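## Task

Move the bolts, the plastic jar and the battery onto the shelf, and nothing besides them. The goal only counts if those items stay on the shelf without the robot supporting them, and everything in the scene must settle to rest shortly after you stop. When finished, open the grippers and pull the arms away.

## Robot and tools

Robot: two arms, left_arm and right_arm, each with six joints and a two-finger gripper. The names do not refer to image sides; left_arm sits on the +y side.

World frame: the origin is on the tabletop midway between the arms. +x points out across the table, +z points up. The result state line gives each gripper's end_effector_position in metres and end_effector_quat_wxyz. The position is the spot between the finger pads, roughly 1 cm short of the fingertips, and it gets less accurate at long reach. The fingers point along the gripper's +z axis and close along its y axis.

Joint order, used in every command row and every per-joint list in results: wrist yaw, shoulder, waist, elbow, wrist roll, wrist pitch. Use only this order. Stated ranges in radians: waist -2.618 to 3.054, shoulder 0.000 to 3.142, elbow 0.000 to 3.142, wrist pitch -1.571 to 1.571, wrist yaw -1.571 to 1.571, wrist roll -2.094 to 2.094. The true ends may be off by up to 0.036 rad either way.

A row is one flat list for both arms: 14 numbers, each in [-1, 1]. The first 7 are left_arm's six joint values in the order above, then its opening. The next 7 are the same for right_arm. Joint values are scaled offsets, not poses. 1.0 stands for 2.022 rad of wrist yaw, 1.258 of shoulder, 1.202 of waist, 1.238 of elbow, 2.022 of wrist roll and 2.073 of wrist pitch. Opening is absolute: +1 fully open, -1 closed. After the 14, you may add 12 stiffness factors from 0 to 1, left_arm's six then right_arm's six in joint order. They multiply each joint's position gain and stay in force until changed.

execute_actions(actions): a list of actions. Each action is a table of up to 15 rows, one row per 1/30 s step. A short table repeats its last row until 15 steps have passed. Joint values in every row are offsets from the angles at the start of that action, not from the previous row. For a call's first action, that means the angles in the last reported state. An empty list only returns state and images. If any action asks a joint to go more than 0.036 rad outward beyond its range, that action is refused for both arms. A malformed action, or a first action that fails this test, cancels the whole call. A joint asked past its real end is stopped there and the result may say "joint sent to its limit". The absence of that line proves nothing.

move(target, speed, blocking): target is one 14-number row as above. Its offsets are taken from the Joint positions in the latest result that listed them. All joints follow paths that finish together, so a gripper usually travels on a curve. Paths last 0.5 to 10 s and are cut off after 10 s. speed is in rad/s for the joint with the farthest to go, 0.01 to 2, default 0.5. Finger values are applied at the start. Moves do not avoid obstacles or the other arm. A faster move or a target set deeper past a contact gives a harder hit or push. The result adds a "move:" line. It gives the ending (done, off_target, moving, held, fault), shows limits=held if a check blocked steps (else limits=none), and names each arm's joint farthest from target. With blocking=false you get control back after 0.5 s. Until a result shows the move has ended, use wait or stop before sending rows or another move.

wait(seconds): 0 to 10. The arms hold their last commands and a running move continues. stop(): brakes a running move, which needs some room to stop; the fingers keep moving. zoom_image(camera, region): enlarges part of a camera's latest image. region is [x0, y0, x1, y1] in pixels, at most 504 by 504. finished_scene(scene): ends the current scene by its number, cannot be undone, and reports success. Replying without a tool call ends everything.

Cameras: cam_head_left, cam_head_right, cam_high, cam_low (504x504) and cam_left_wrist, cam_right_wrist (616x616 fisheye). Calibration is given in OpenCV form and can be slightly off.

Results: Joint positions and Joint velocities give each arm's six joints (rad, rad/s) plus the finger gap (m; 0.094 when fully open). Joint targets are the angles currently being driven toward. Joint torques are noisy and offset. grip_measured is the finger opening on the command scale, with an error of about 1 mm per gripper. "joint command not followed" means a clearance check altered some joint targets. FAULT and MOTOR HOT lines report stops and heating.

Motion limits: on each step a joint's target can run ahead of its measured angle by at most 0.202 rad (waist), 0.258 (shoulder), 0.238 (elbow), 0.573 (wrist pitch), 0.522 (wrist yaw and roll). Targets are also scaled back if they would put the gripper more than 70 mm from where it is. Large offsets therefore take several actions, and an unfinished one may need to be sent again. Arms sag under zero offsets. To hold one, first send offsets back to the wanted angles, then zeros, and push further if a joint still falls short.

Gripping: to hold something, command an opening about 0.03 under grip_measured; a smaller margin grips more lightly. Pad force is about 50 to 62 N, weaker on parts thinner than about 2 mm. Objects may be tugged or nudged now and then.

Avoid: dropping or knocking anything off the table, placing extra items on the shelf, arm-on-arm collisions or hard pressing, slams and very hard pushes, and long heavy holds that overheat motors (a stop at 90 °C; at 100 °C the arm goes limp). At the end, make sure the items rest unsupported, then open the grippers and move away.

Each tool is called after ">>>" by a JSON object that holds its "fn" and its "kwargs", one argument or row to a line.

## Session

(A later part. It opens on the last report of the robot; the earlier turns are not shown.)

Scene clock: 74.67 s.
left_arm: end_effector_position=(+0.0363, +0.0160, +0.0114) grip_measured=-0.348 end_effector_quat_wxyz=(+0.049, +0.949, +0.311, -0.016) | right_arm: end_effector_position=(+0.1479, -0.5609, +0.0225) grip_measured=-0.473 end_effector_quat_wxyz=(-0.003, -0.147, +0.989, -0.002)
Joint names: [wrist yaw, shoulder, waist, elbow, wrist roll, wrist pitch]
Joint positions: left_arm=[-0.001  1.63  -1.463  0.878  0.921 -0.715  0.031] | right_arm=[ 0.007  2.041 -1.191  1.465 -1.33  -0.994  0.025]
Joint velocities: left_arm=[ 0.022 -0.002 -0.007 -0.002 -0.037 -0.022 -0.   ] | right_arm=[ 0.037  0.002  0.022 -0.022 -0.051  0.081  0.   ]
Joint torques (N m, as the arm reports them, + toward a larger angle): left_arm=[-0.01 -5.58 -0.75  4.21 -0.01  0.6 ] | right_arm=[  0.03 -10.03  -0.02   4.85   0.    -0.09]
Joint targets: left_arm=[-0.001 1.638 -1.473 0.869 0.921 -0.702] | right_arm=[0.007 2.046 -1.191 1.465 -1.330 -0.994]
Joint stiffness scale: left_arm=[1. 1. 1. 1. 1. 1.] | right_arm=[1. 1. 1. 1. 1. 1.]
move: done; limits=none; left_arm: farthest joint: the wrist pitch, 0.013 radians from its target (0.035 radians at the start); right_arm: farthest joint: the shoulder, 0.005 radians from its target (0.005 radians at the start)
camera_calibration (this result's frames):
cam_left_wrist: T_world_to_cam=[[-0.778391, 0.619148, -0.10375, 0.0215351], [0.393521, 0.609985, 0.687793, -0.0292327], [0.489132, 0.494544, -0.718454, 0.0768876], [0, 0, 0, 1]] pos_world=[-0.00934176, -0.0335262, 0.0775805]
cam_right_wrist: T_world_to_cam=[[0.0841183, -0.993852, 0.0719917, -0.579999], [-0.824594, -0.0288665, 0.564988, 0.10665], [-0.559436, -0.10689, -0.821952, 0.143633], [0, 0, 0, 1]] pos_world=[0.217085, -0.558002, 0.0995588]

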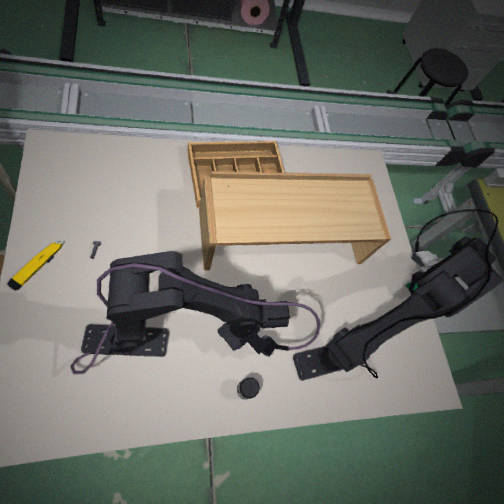

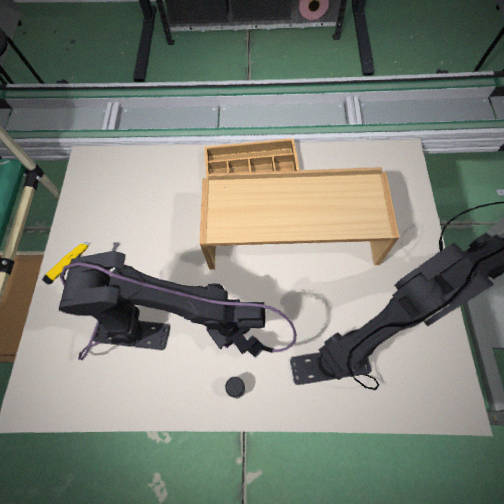

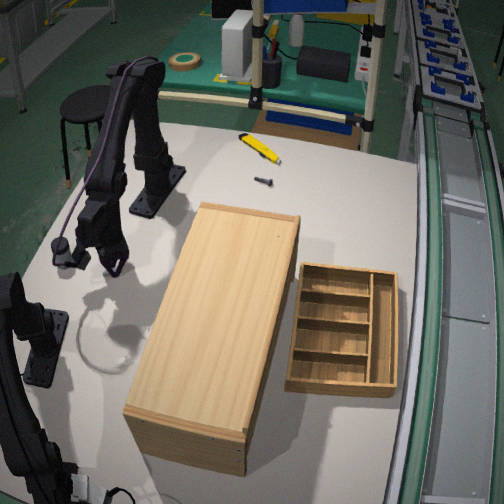

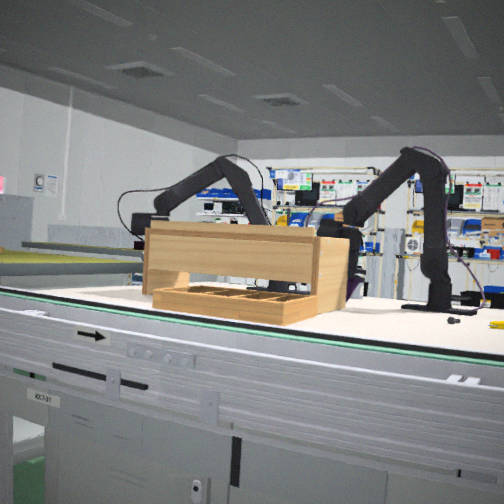

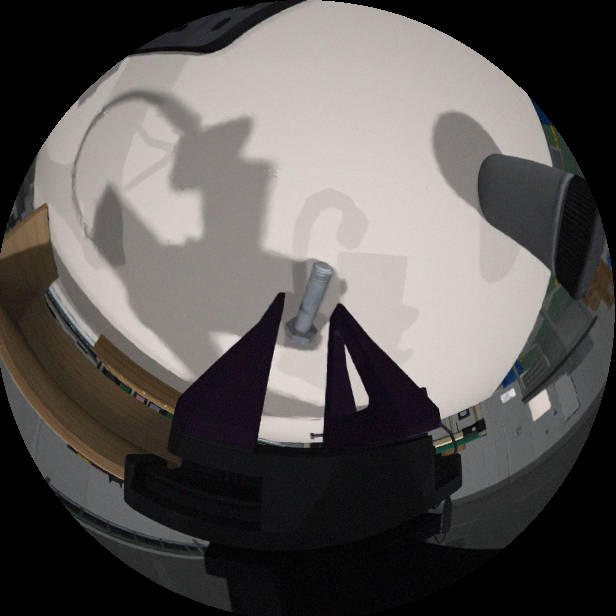

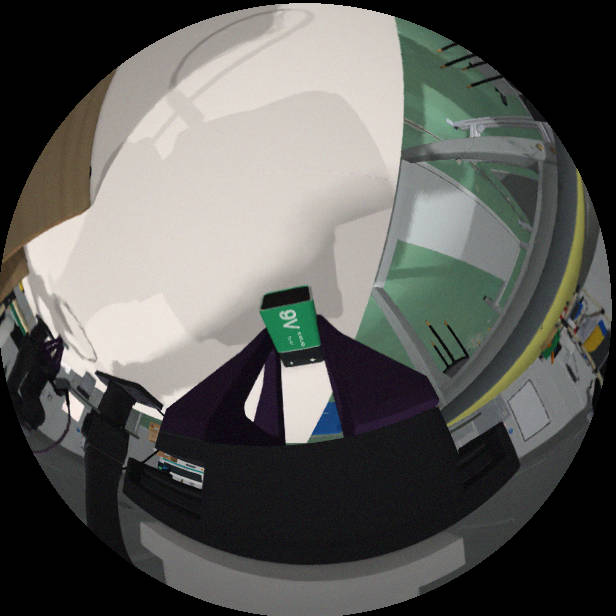

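>>> {"fn": "move", "kwargs": {
  "target": [0,0.006,0,-0.007,0,0.006,-0.84, 0,0.004,0,0,0,0,-0.51],
  "speed": 0.1
}}

>>> {"fn": "zoom_image", "kwargs": {
  "camera": "cam_left_wrist",
  "region": [240, 230, 380, 370]
}}

Scene clock: 77.43 s.
left_arm: end_effector_position=(+0.0363, +0.0159, +0.0114) grip_measured=-0.826 end_effector_quat_wxyz=(+0.049, +0.949, +0.311, -0.016) | right_arm: end_effector_position=(+0.1479, -0.5609, +0.0225) grip_measured=-0.473 end_effector_quat_wxyz=(-0.003, -0.147, +0.989, -0.002)
Joint names: [wrist yaw, shoulder, waist, elbow, wrist roll, wrist pitch]
Joint positions: left_arm=[-0.001  1.63  -1.463  0.878  0.921 -0.714  0.008] | right_arm=[ 0.007  2.041 -1.191  1.465 -1.33  -0.994  0.025]
Joint velocities: left_arm=[-0.037 -0.012  0.002 -0.017 -0.007  0.007 -0.   ] | right_arm=[-0.051 -0.012 -0.017  0.002 -0.051 -0.007 -0.001]
Joint torques (N m, as the arm reports them, + toward a larger angle): left_arm=[ 0.03 -5.5  -0.08  4.2  -0.03  0.57] | right_arm=[  0.03 -10.01  -0.02   4.86   0.    -0.09]
Joint targets: left_arm=[-0.001 1.638 -1.463 0.869 0.921 -0.702] | right_arm=[0.007 2.046 -1.191 1.465 -1.330 -0.994]
Joint stiffness scale: left_arm=[1. 1. 1. 1. 1. 1.] | right_arm=[1. 1. 1. 1. 1. 1.]
move: done; limits=none; left_arm: farthest joint: the wrist pitch, 0.012 radians from its target (0.012 radians at the start); right_arm: farthest joint: the shoulder, 0.005 radians from its target (0.005 radians at the start)
camera_calibration (this result's frames):
cam_left_wrist: T_world_to_cam=[[-0.778391, 0.619108, -0.103981, 0.0215966], [0.393525, 0.610248, 0.687558, -0.0291829], [0.489127, 0.49427, -0.718646, 0.0769487], [0, 0, 0, 1]] pos_world=[-0.00934289, -0.0335953, 0.0776094]
cam_right_wrist: T_world_to_cam=[[0.0841183, -0.993852, 0.0719917, -0.579999], [-0.824594, -0.0288665, 0.564988, 0.10665], [-0.559436, -0.10689, -0.821952, 0.143633], [0, 0, 0, 1]] pos_world=[0.217085, -0.558002, 0.0995588]

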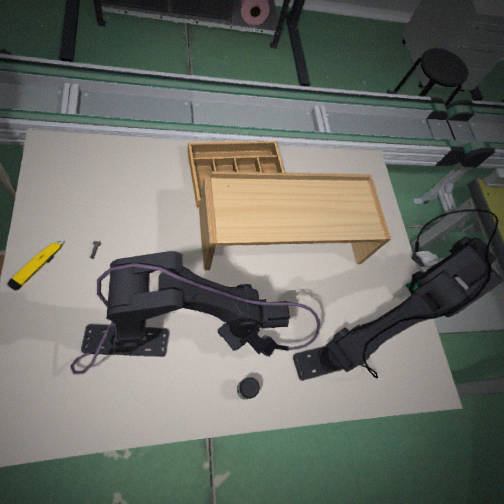

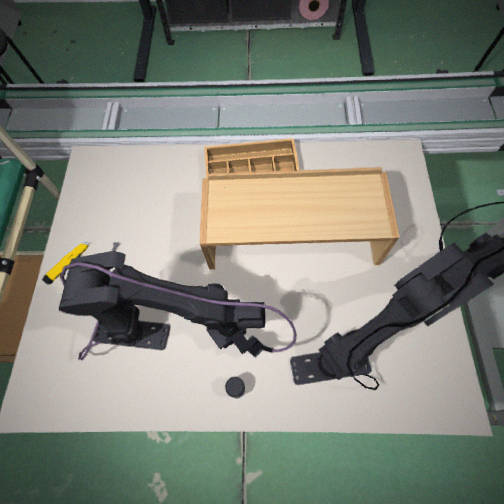

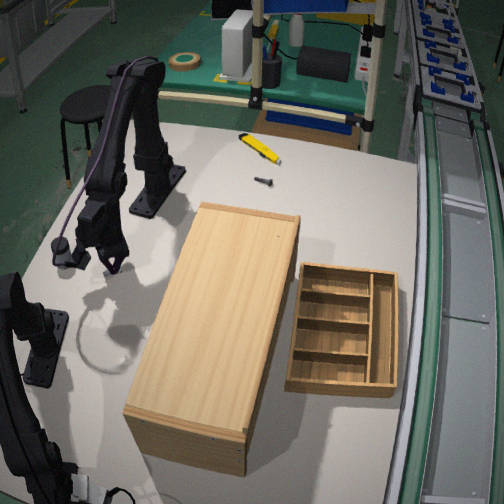

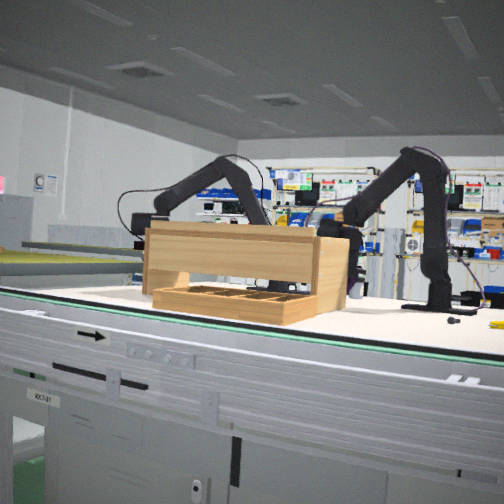

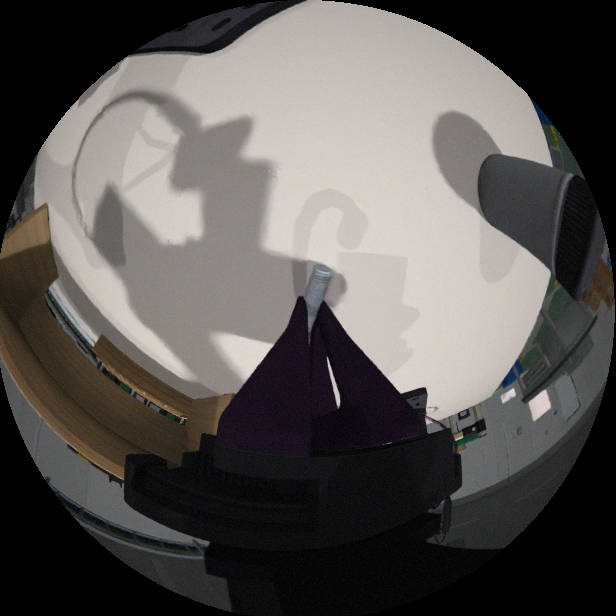

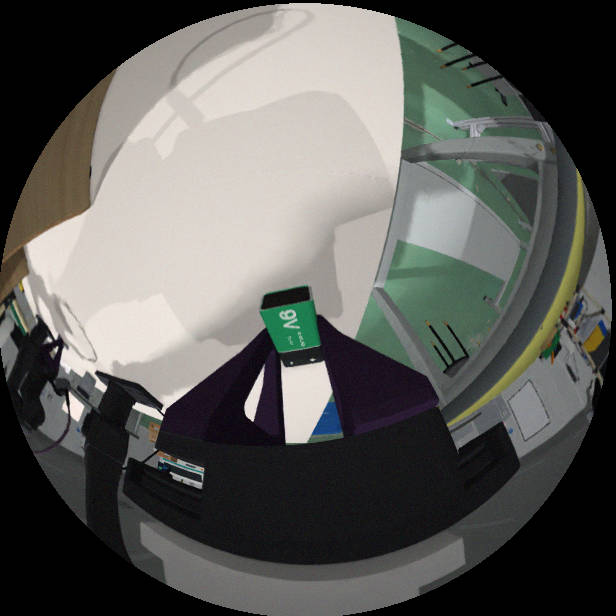

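Region (240, 230, 380, 370) of cam_left_wrist's 616x616 image, scaled by 3.600, with more detail than that image has.

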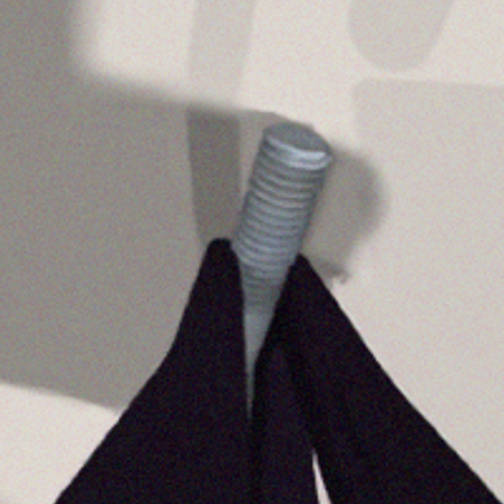

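>>> {"fn": "move", "kwargs": {
  "target": [0,-0.159,0.183,0.644,0,-0.403,-0.865, 0,-0.41,0.08,0.277,0,-0.268,-0.51],
  "speed": 0.9
}}

Scene clock: 90.77 s.
left_arm: end_effector_position=(+0.0932, +0.0292, +0.2500) grip_measured=-0.842 end_effector_quat_wxyz=(+0.119, +0.906, +0.406, -0.027) | right_arm: end_effector_position=(+0.1309, -0.4811, +0.2639) grip_measured=-0.473 end_effector_quat_wxyz=(+0.056, -0.188, +0.972, -0.130)
Joint names: [wrist yaw, shoulder, waist, elbow, wrist roll, wrist pitch]
Joint positions: left_arm=[-0.001  1.442 -1.254  1.656  0.921 -1.539  0.007] | right_arm=[ 0.007  1.534 -1.104  1.789 -1.33  -1.542  0.025]
Joint velocities: left_arm=[ 0.051 -0.012  0.007 -0.002 -0.007  0.022  0.001] | right_arm=[-0.037 -0.007  0.032  0.012  0.066  0.007 -0.001]
Joint torques (N m, as the arm reports them, + toward a larger angle): left_arm=[ 0.01 -5.49  0.95  6.19  0.01  0.65] | right_arm=[ 0.04 -6.48  0.97  6.14  0.01  0.34]
Joint targets: left_arm=[-0.001 1.430 -1.243 1.675 0.921 -1.550] | right_arm=[0.007 1.525 -1.094 1.808 -1.330 -1.550]
Joint stiffness scale: left_arm=[1. 1. 1. 1. 1. 1.] | right_arm=[1. 1. 1. 1. 1. 1.]
move: done; limits=none; left_arm: farthest joint: the elbow, 0.019 radians from its target (0.798 radians at the start); right_arm: farthest joint: the elbow, 0.019 radians from its target (0.343 radians at the start)
camera_calibration (this result's frames):
cam_left_wrist: T_world_to_cam=[[-0.885958, 0.423745, -0.188463, 0.119266], [0.240921, 0.767768, 0.593709, -0.190683], [0.396277, 0.480596, -0.782299, 0.238997], [0, 0, 0, 1]] pos_world=[0.0568951, -0.0189995, 0.322655]
cam_right_wrist: T_world_to_cam=[[0.137482, -0.937373, 0.320048, -0.561866], [-0.901967, 0.0150535, 0.431544, 0.025017], [-0.409335, -0.348002, -0.843409, 0.211125], [0, 0, 0, 1]] pos_world=[0.186232, -0.453583, 0.347093]

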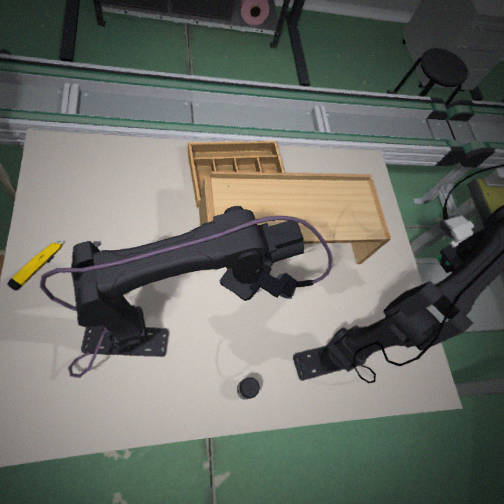

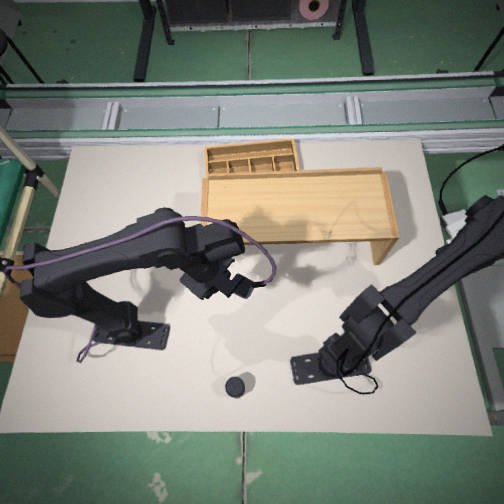

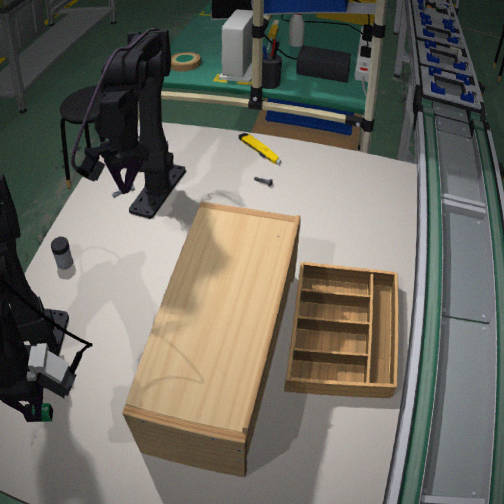

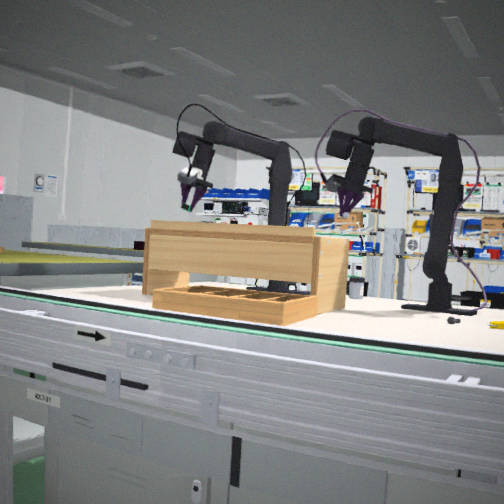

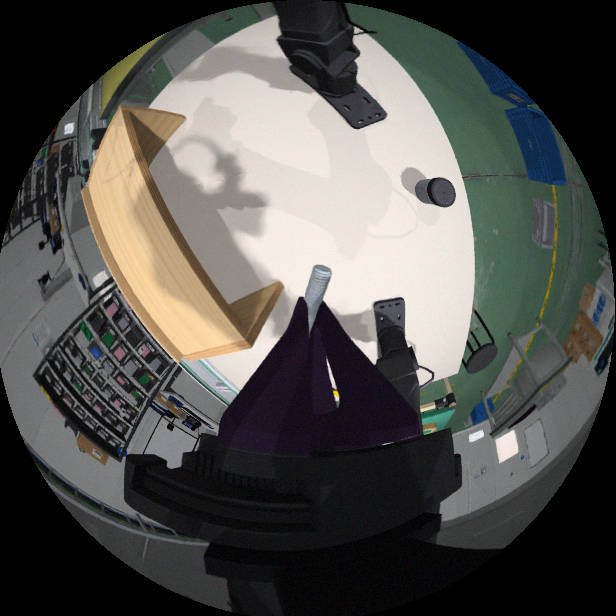

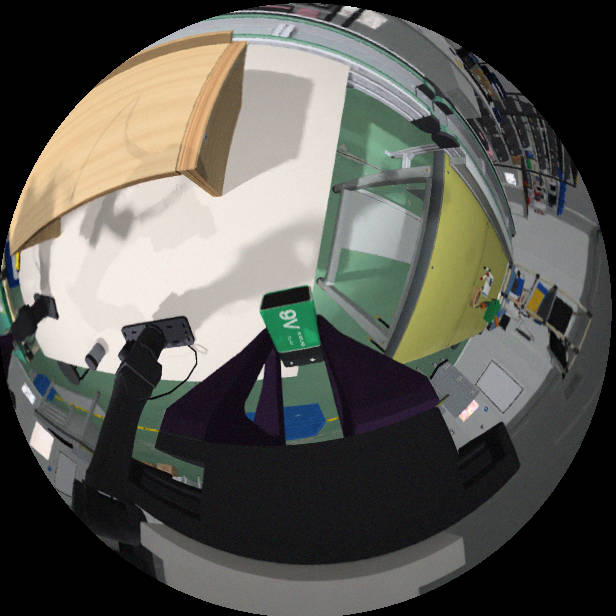

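>>> {"fn": "execute_actions", "kwargs": {
  "actions": []
}}

Scene clock: 105.93 s.
left_arm: end_effector_position=(+0.0932, +0.0293, +0.2500) grip_measured=-0.842 end_effector_quat_wxyz=(+0.119, +0.906, +0.406, -0.027) | right_arm: end_effector_position=(+0.1308, -0.4810, +0.2639) grip_measured=-0.473 end_effector_quat_wxyz=(+0.056, -0.188, +0.972, -0.130)
Joint names: [wrist yaw, shoulder, waist, elbow, wrist roll, wrist pitch]
Joint positions: left_arm=[-0.001  1.442 -1.254  1.656  0.921 -1.539  0.007] | right_arm=[ 0.007  1.534 -1.104  1.789 -1.33  -1.542  0.025]
Joint velocities: left_arm=[-0.007  0.017  0.032 -0.002  0.081  0.022  0.   ] | right_arm=[-0.051 -0.012 -0.012 -0.022  0.007 -0.066  0.   ]
Joint torques (N m, as the arm reports them, + toward a larger angle): left_arm=[ 0.01 -5.68  0.84  6.24  0.01  0.64] | right_arm=[ 0.03 -6.35  0.96  6.2   0.01  0.34]
Joint targets: left_arm=[-0.001 1.430 -1.243 1.675 0.921 -1.550] | right_arm=[0.007 1.525 -1.094 1.808 -1.330 -1.550]
Joint stiffness scale: left_arm=[1. 1. 1. 1. 1. 1.] | right_arm=[1. 1. 1. 1. 1. 1.]
camera_calibration (this result's frames):
cam_left_wrist: T_world_to_cam=[[-0.885972, 0.423816, -0.18824, 0.119151], [0.240964, 0.767545, 0.593978, -0.190799], [0.39622, 0.480889, -0.782148, 0.238902], [0, 0, 0, 1]] pos_world=[0.0568828, -0.0189364, 0.322617]
cam_right_wrist: T_world_to_cam=[[0.137553, -0.937472, 0.319727, -0.561754], [-0.90187, 0.0149198, 0.431749, 0.0248483], [-0.409523, -0.347741, -0.843426, 0.211262], [0, 0, 0, 1]] pos_world=[0.186197, -0.453535, 0.347063]

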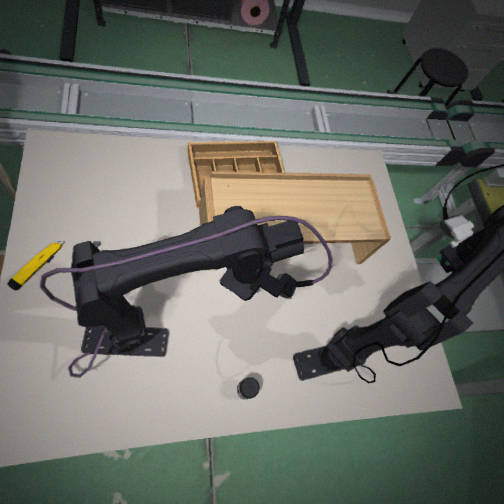

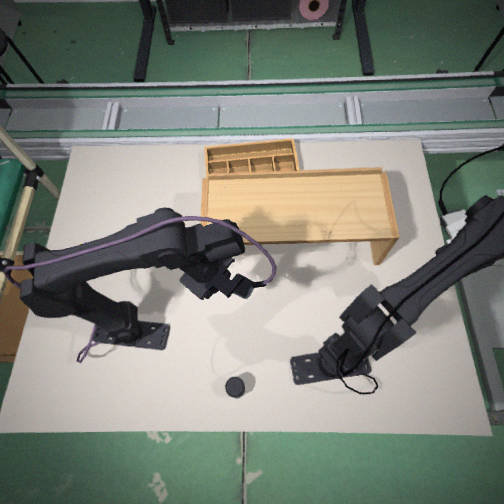

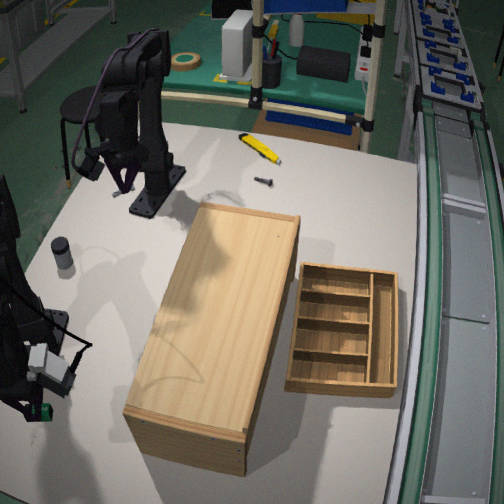

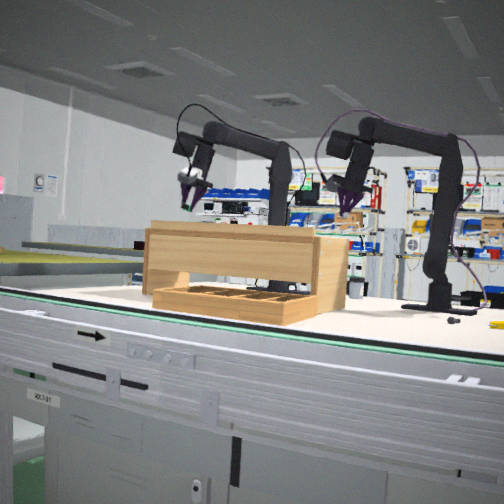

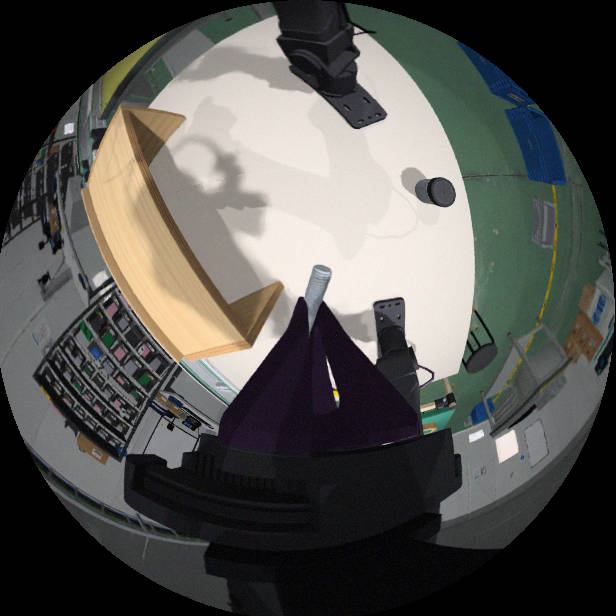

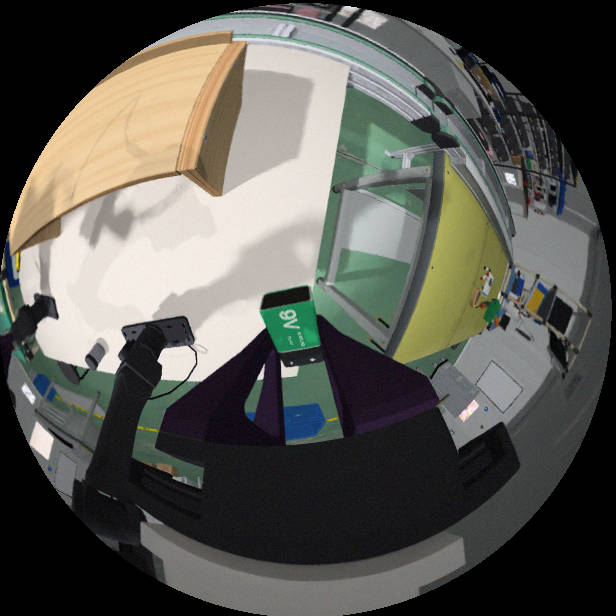

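>>> {"fn": "move", "kwargs": {
  "target": [0,0.486,0.404,0.523,-0.905,-0.005,-0.87, 0,0.294,0.58,0.271,0,-0.004,-0.51],
  "speed": 1.5
}}

Scene clock: 115.47 s.
left_arm: end_effector_position=(+0.3076, -0.0377, +0.2245) grip_measured=-0.842 end_effector_quat_wxyz=(+0.077, -0.001, +0.992, -0.096) | right_arm: end_effector_position=(+0.3281, -0.3347, +0.2312) grip_measured=-0.473 end_effector_quat_wxyz=(+0.068, -0.509, +0.854, -0.080)
Joint names: [wrist yaw, shoulder, waist, elbow, wrist roll, wrist pitch]
Joint positions: left_arm=[-0.001  2.052 -0.775  2.275 -0.9   -1.546  0.007] | right_arm=[ 0.015  1.901 -0.41   2.094 -1.33  -1.555  0.025]
Joint velocities: left_arm=[-0.051  0.007  0.002  0.017  0.022 -0.081 -0.   ] | right_arm=[ 0.095 -0.002  0.012 -0.002 -0.007  0.022 -0.   ]
Joint torques (N m, as the arm reports them, + toward a larger angle): left_arm=[  0.03 -10.06   0.46   6.84  -0.1    0.75] | right_arm=[-0.03 -9.02  0.37  6.99  0.01  0.32]
Joint targets: left_arm=[-0.001 2.053 -0.769 2.303 -0.909 -1.550] | right_arm=[0.007 1.904 -0.407 2.124 -1.330 -1.550]
Joint stiffness scale: left_arm=[1. 1. 1. 1. 1. 1.] | right_arm=[1. 1. 1. 1. 1. 1.]
move: off_target (left_arm, right_arm); limits=none; left_arm: farthest joint: the elbow, 0.028 radians from its target (0.648 radians at the start); right_arm: farthest joint: the elbow, 0.031 radians from its target (0.335 radians at the start)
camera_calibration (this result's frames):
cam_left_wrist: T_world_to_cam=[[0.24589, -0.951269, 0.18608, -0.151364], [-0.74415, -0.0622492, 0.665106, 0.079887], [-0.621112, -0.302014, -0.723193, 0.43645], [0, 0, 0, 1]] pos_world=[0.367751, -0.00720122, 0.29067]
cam_right_wrist: T_world_to_cam=[[0.725197, -0.637949, 0.259059, -0.519814], [-0.670461, -0.568609, 0.476619, -0.0669523], [-0.156755, -0.519331, -0.840073, 0.174174], [0, 0, 0, 1]] pos_world=[0.359381, -0.27923, 0.312892]

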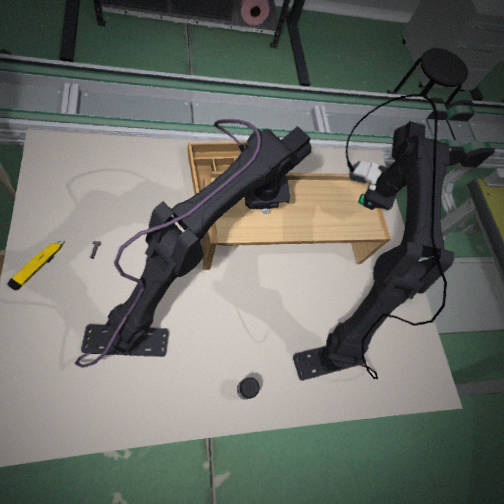

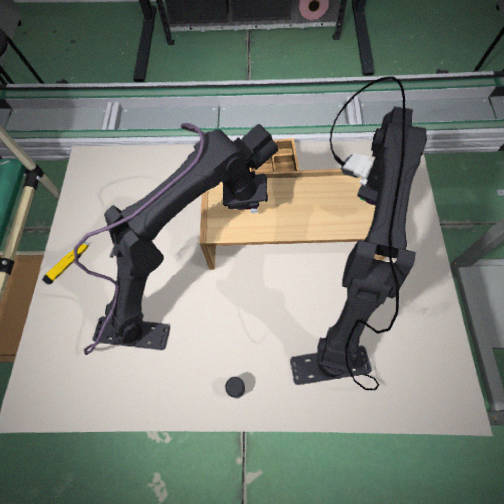

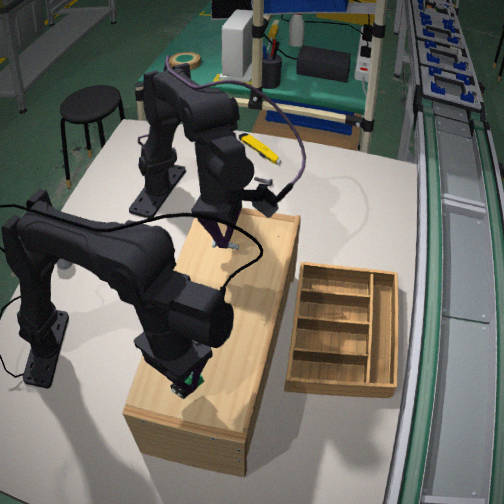

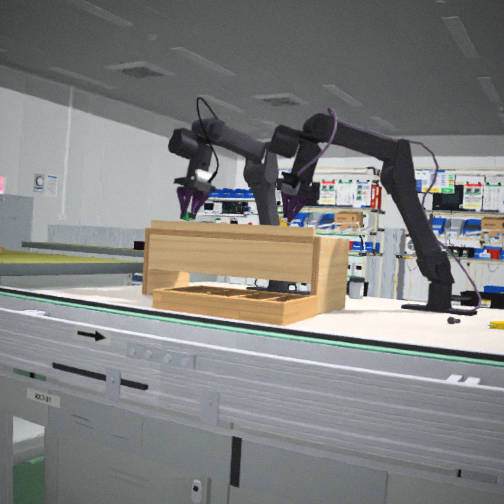

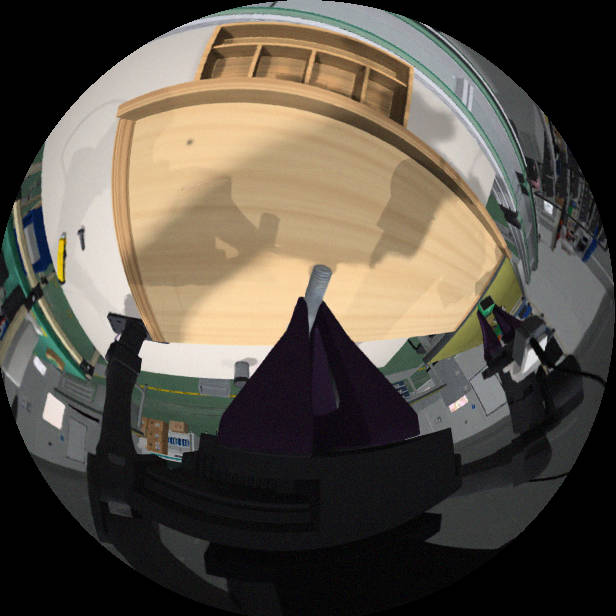

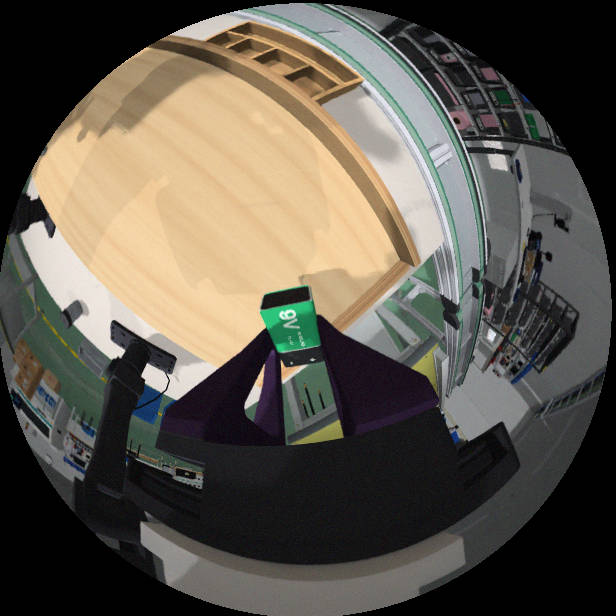

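>>> {"fn": "move", "kwargs": {
  "target": [0,0.036,0.004,-0.046,0,-0.002,-0.87, 0,0.027,0,-0.052,0,0,-0.51],
  "speed": 0.1
}}

Scene clock: 120.03 s.
left_arm: end_effector_position=(+0.3056, -0.0352, +0.1934) grip_measured=-0.842 end_effector_quat_wxyz=(+0.049, -0.001, +0.997, -0.061) | right_arm: end_effector_position=(+0.3226, -0.3333, +0.2040) grip_measured=-0.473 end_effector_quat_wxyz=(+0.037, -0.511, +0.857, -0.048)
Joint names: [wrist yaw, shoulder, waist, elbow, wrist roll, wrist pitch]
Joint positions: left_arm=[-0.001  2.094 -0.775  2.225 -0.9   -1.546  0.007] | right_arm=[ 0.015  1.932 -0.41   2.036 -1.33  -1.555  0.025]
Joint velocities: left_arm=[-0.007 -0.007  0.002  0.007  0.007 -0.051  0.   ] | right_arm=[ 0.007 -0.002  0.007  0.007 -0.081  0.007 -0.001]
Joint torques (N m, as the arm reports them, + toward a larger angle): left_arm=[  0.   -10.07   0.55   4.47  -0.02   0.53] | right_arm=[ 0.04 -9.38  0.    4.46  0.01  0.11]
Joint targets: left_arm=[-0.001 2.098 -0.770 2.219 -0.899 -1.550] | right_arm=[0.015 1.935 -0.410 2.030 -1.330 -1.555]
Joint stiffness scale: left_arm=[1. 1. 1. 1. 1. 1.] | right_arm=[1. 1. 1. 1. 1. 1.]
move: done; limits=none; left_arm: farthest joint: the elbow, 0.007 radians from its target (0.057 radians at the start); right_arm: farthest joint: the elbow, 0.006 radians from its target (0.064 radians at the start)
camera_calibration (this result's frames):
cam_left_wrist: T_world_to_cam=[[0.254535, -0.961571, 0.102928, -0.129556], [-0.704961, -0.111636, 0.700405, 0.0786677], [-0.661999, -0.250837, -0.706285, 0.424494], [0, 0, 0, 1]] pos_world=[0.369449, -0.00931649, 0.25805]
cam_right_wrist: T_world_to_cam=[[0.744225, -0.642895, 0.18115, -0.499834], [-0.627389, -0.579806, 0.519816, -0.0832368], [-0.229155, -0.500511, -0.834851, 0.179741], [0, 0, 0, 1]] pos_world=[0.360955, -0.27964, 0.283869]

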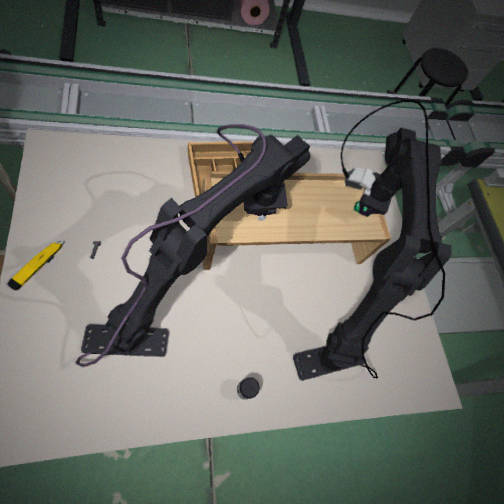

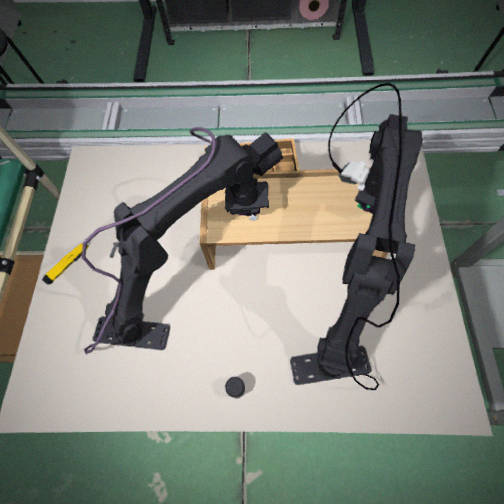

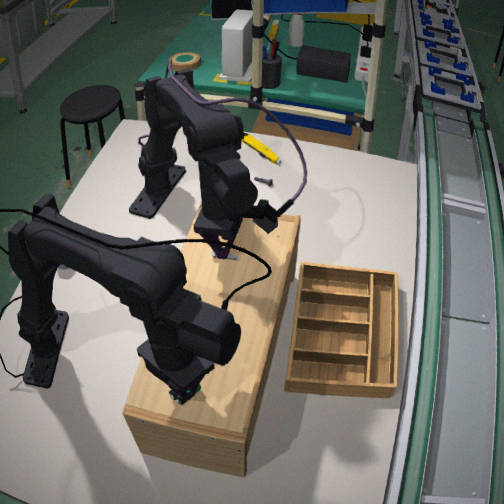

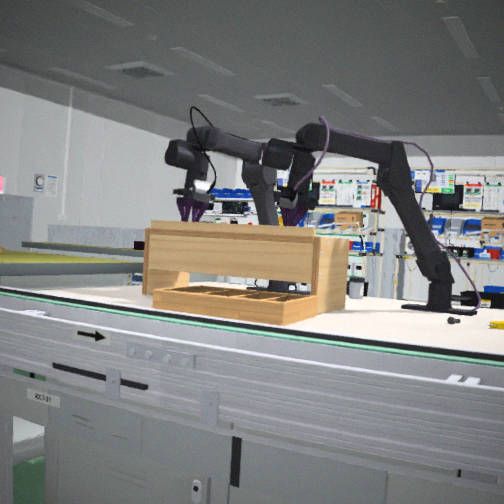

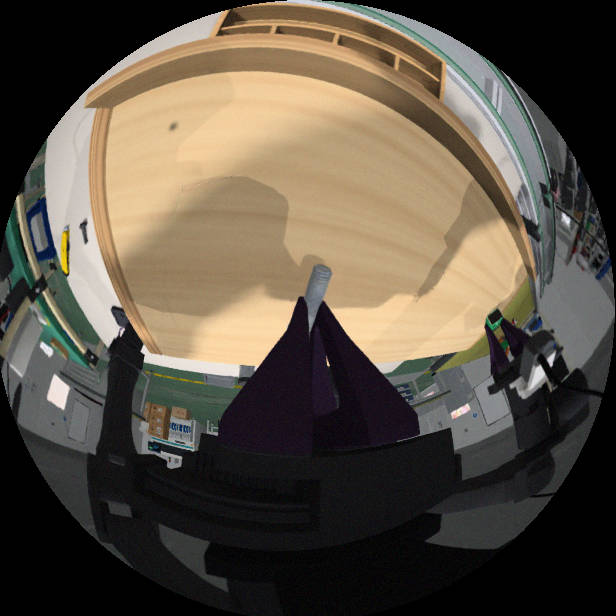

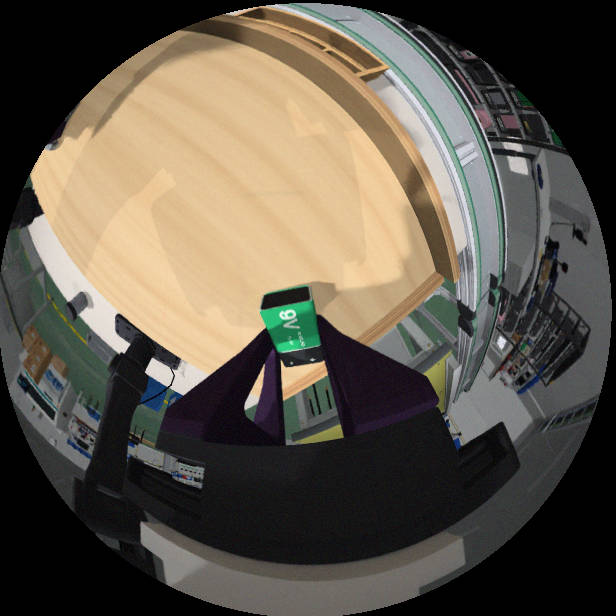

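>>> {"fn": "move", "kwargs": {
  "target": [0,0.003,0.004,-0.042,0,0.018,-0.87, 0,0.002,0,-0.042,0,0.012,-0.51],
  "speed": 0.07
}}

Scene clock: 124.07 s.
left_arm: end_effector_position=(+0.3058, -0.0354, +0.1913) grip_measured=-0.842 end_effector_quat_wxyz=(+0.049, -0.001, +0.997, -0.061) | right_arm: end_effector_position=(+0.3224, -0.3333, +0.2013) grip_measured=-0.473 end_effector_quat_wxyz=(+0.035, -0.511, +0.857, -0.046)
Joint names: [wrist yaw, shoulder, waist, elbow, wrist roll, wrist pitch]
Joint positions: left_arm=[-0.001  2.089 -0.775  2.208 -0.9   -1.532  0.007] | right_arm=[ 0.016  1.932 -0.41   2.025 -1.33  -1.549  0.025]
Joint velocities: left_arm=[-0.095 -0.007 -0.012 -0.012  0.051  0.007 -0.   ] | right_arm=[-0.007 -0.002 -0.022 -0.007 -0.081  0.037 -0.   ]
Joint torques (N m, as the arm reports them, + toward a larger angle): left_arm=[ 0.03 -9.85  0.51  2.68 -0.01  0.91] | right_arm=[ 0.05 -9.39  0.01  2.16  0.01  0.31]
Joint targets: left_arm=[-0.001 2.098 -0.770 2.173 -0.900 -1.509] | right_arm=[0.015 1.935 -0.410 1.984 -1.330 -1.530]
Joint stiffness scale: left_arm=[1. 1. 1. 1. 1. 1.] | right_arm=[1. 1. 1. 1. 1. 1.]
move: off_target (left_arm, right_arm); limits=none; left_arm: farthest joint: the elbow, 0.035 radians from its target (0.052 radians at the start); right_arm: farthest joint: the elbow, 0.041 radians from its target (0.052 radians at the start)
camera_calibration (this result's frames):
cam_left_wrist: T_world_to_cam=[[0.254436, -0.961447, 0.104318, -0.129874], [-0.705626, -0.1108, 0.699868, 0.0806396], [-0.661327, -0.251681, -0.706614, 0.422866], [0, 0, 0, 1]] pos_world=[0.369599, -0.00950481, 0.255914]
cam_right_wrist: T_world_to_cam=[[0.745007, -0.643069, 0.177275, -0.498702], [-0.625057, -0.580187, 0.522195, -0.0833628], [-0.232955, -0.499846, -0.834198, 0.178765], [0, 0, 0, 1]] pos_world=[0.361074, -0.279711, 0.281065]

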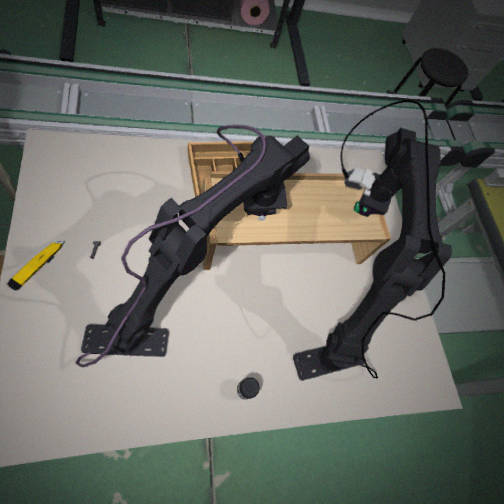

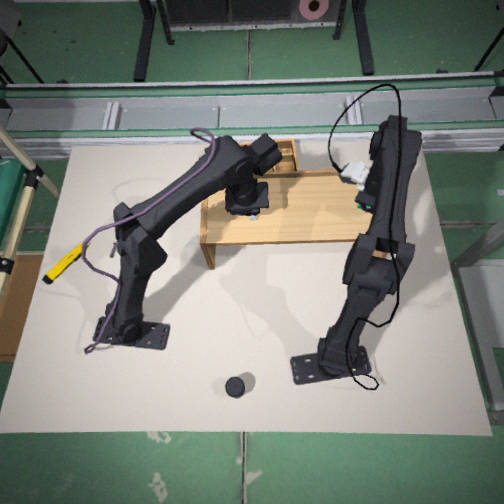

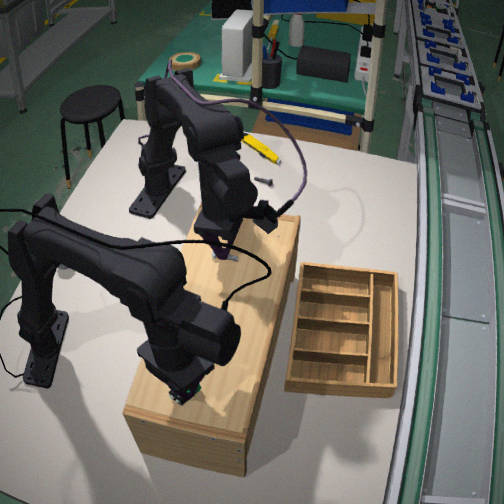

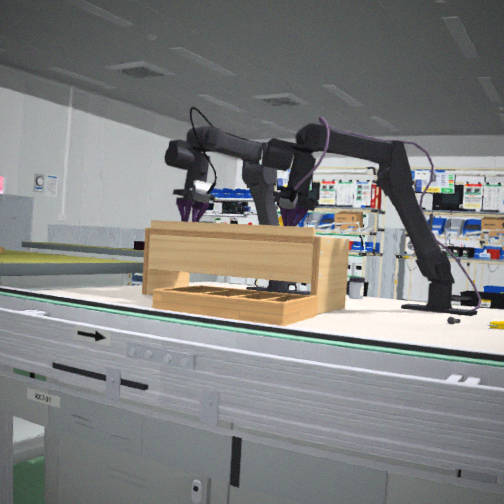

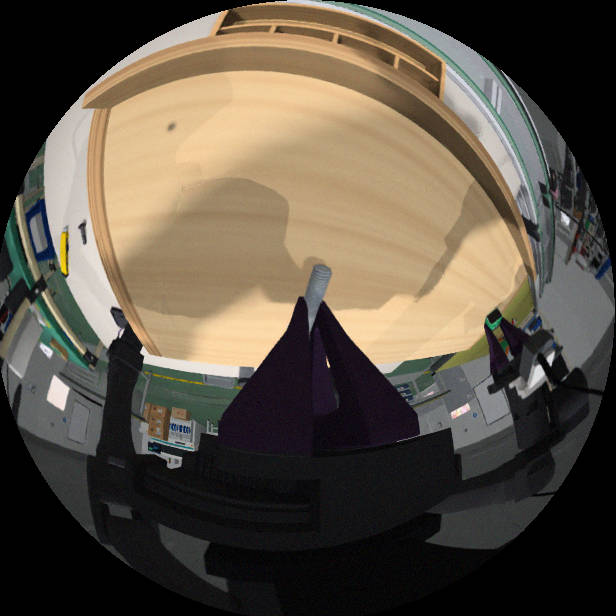

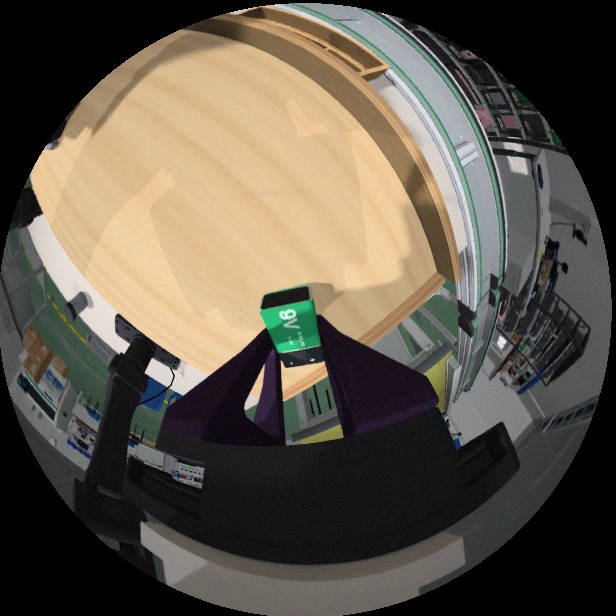

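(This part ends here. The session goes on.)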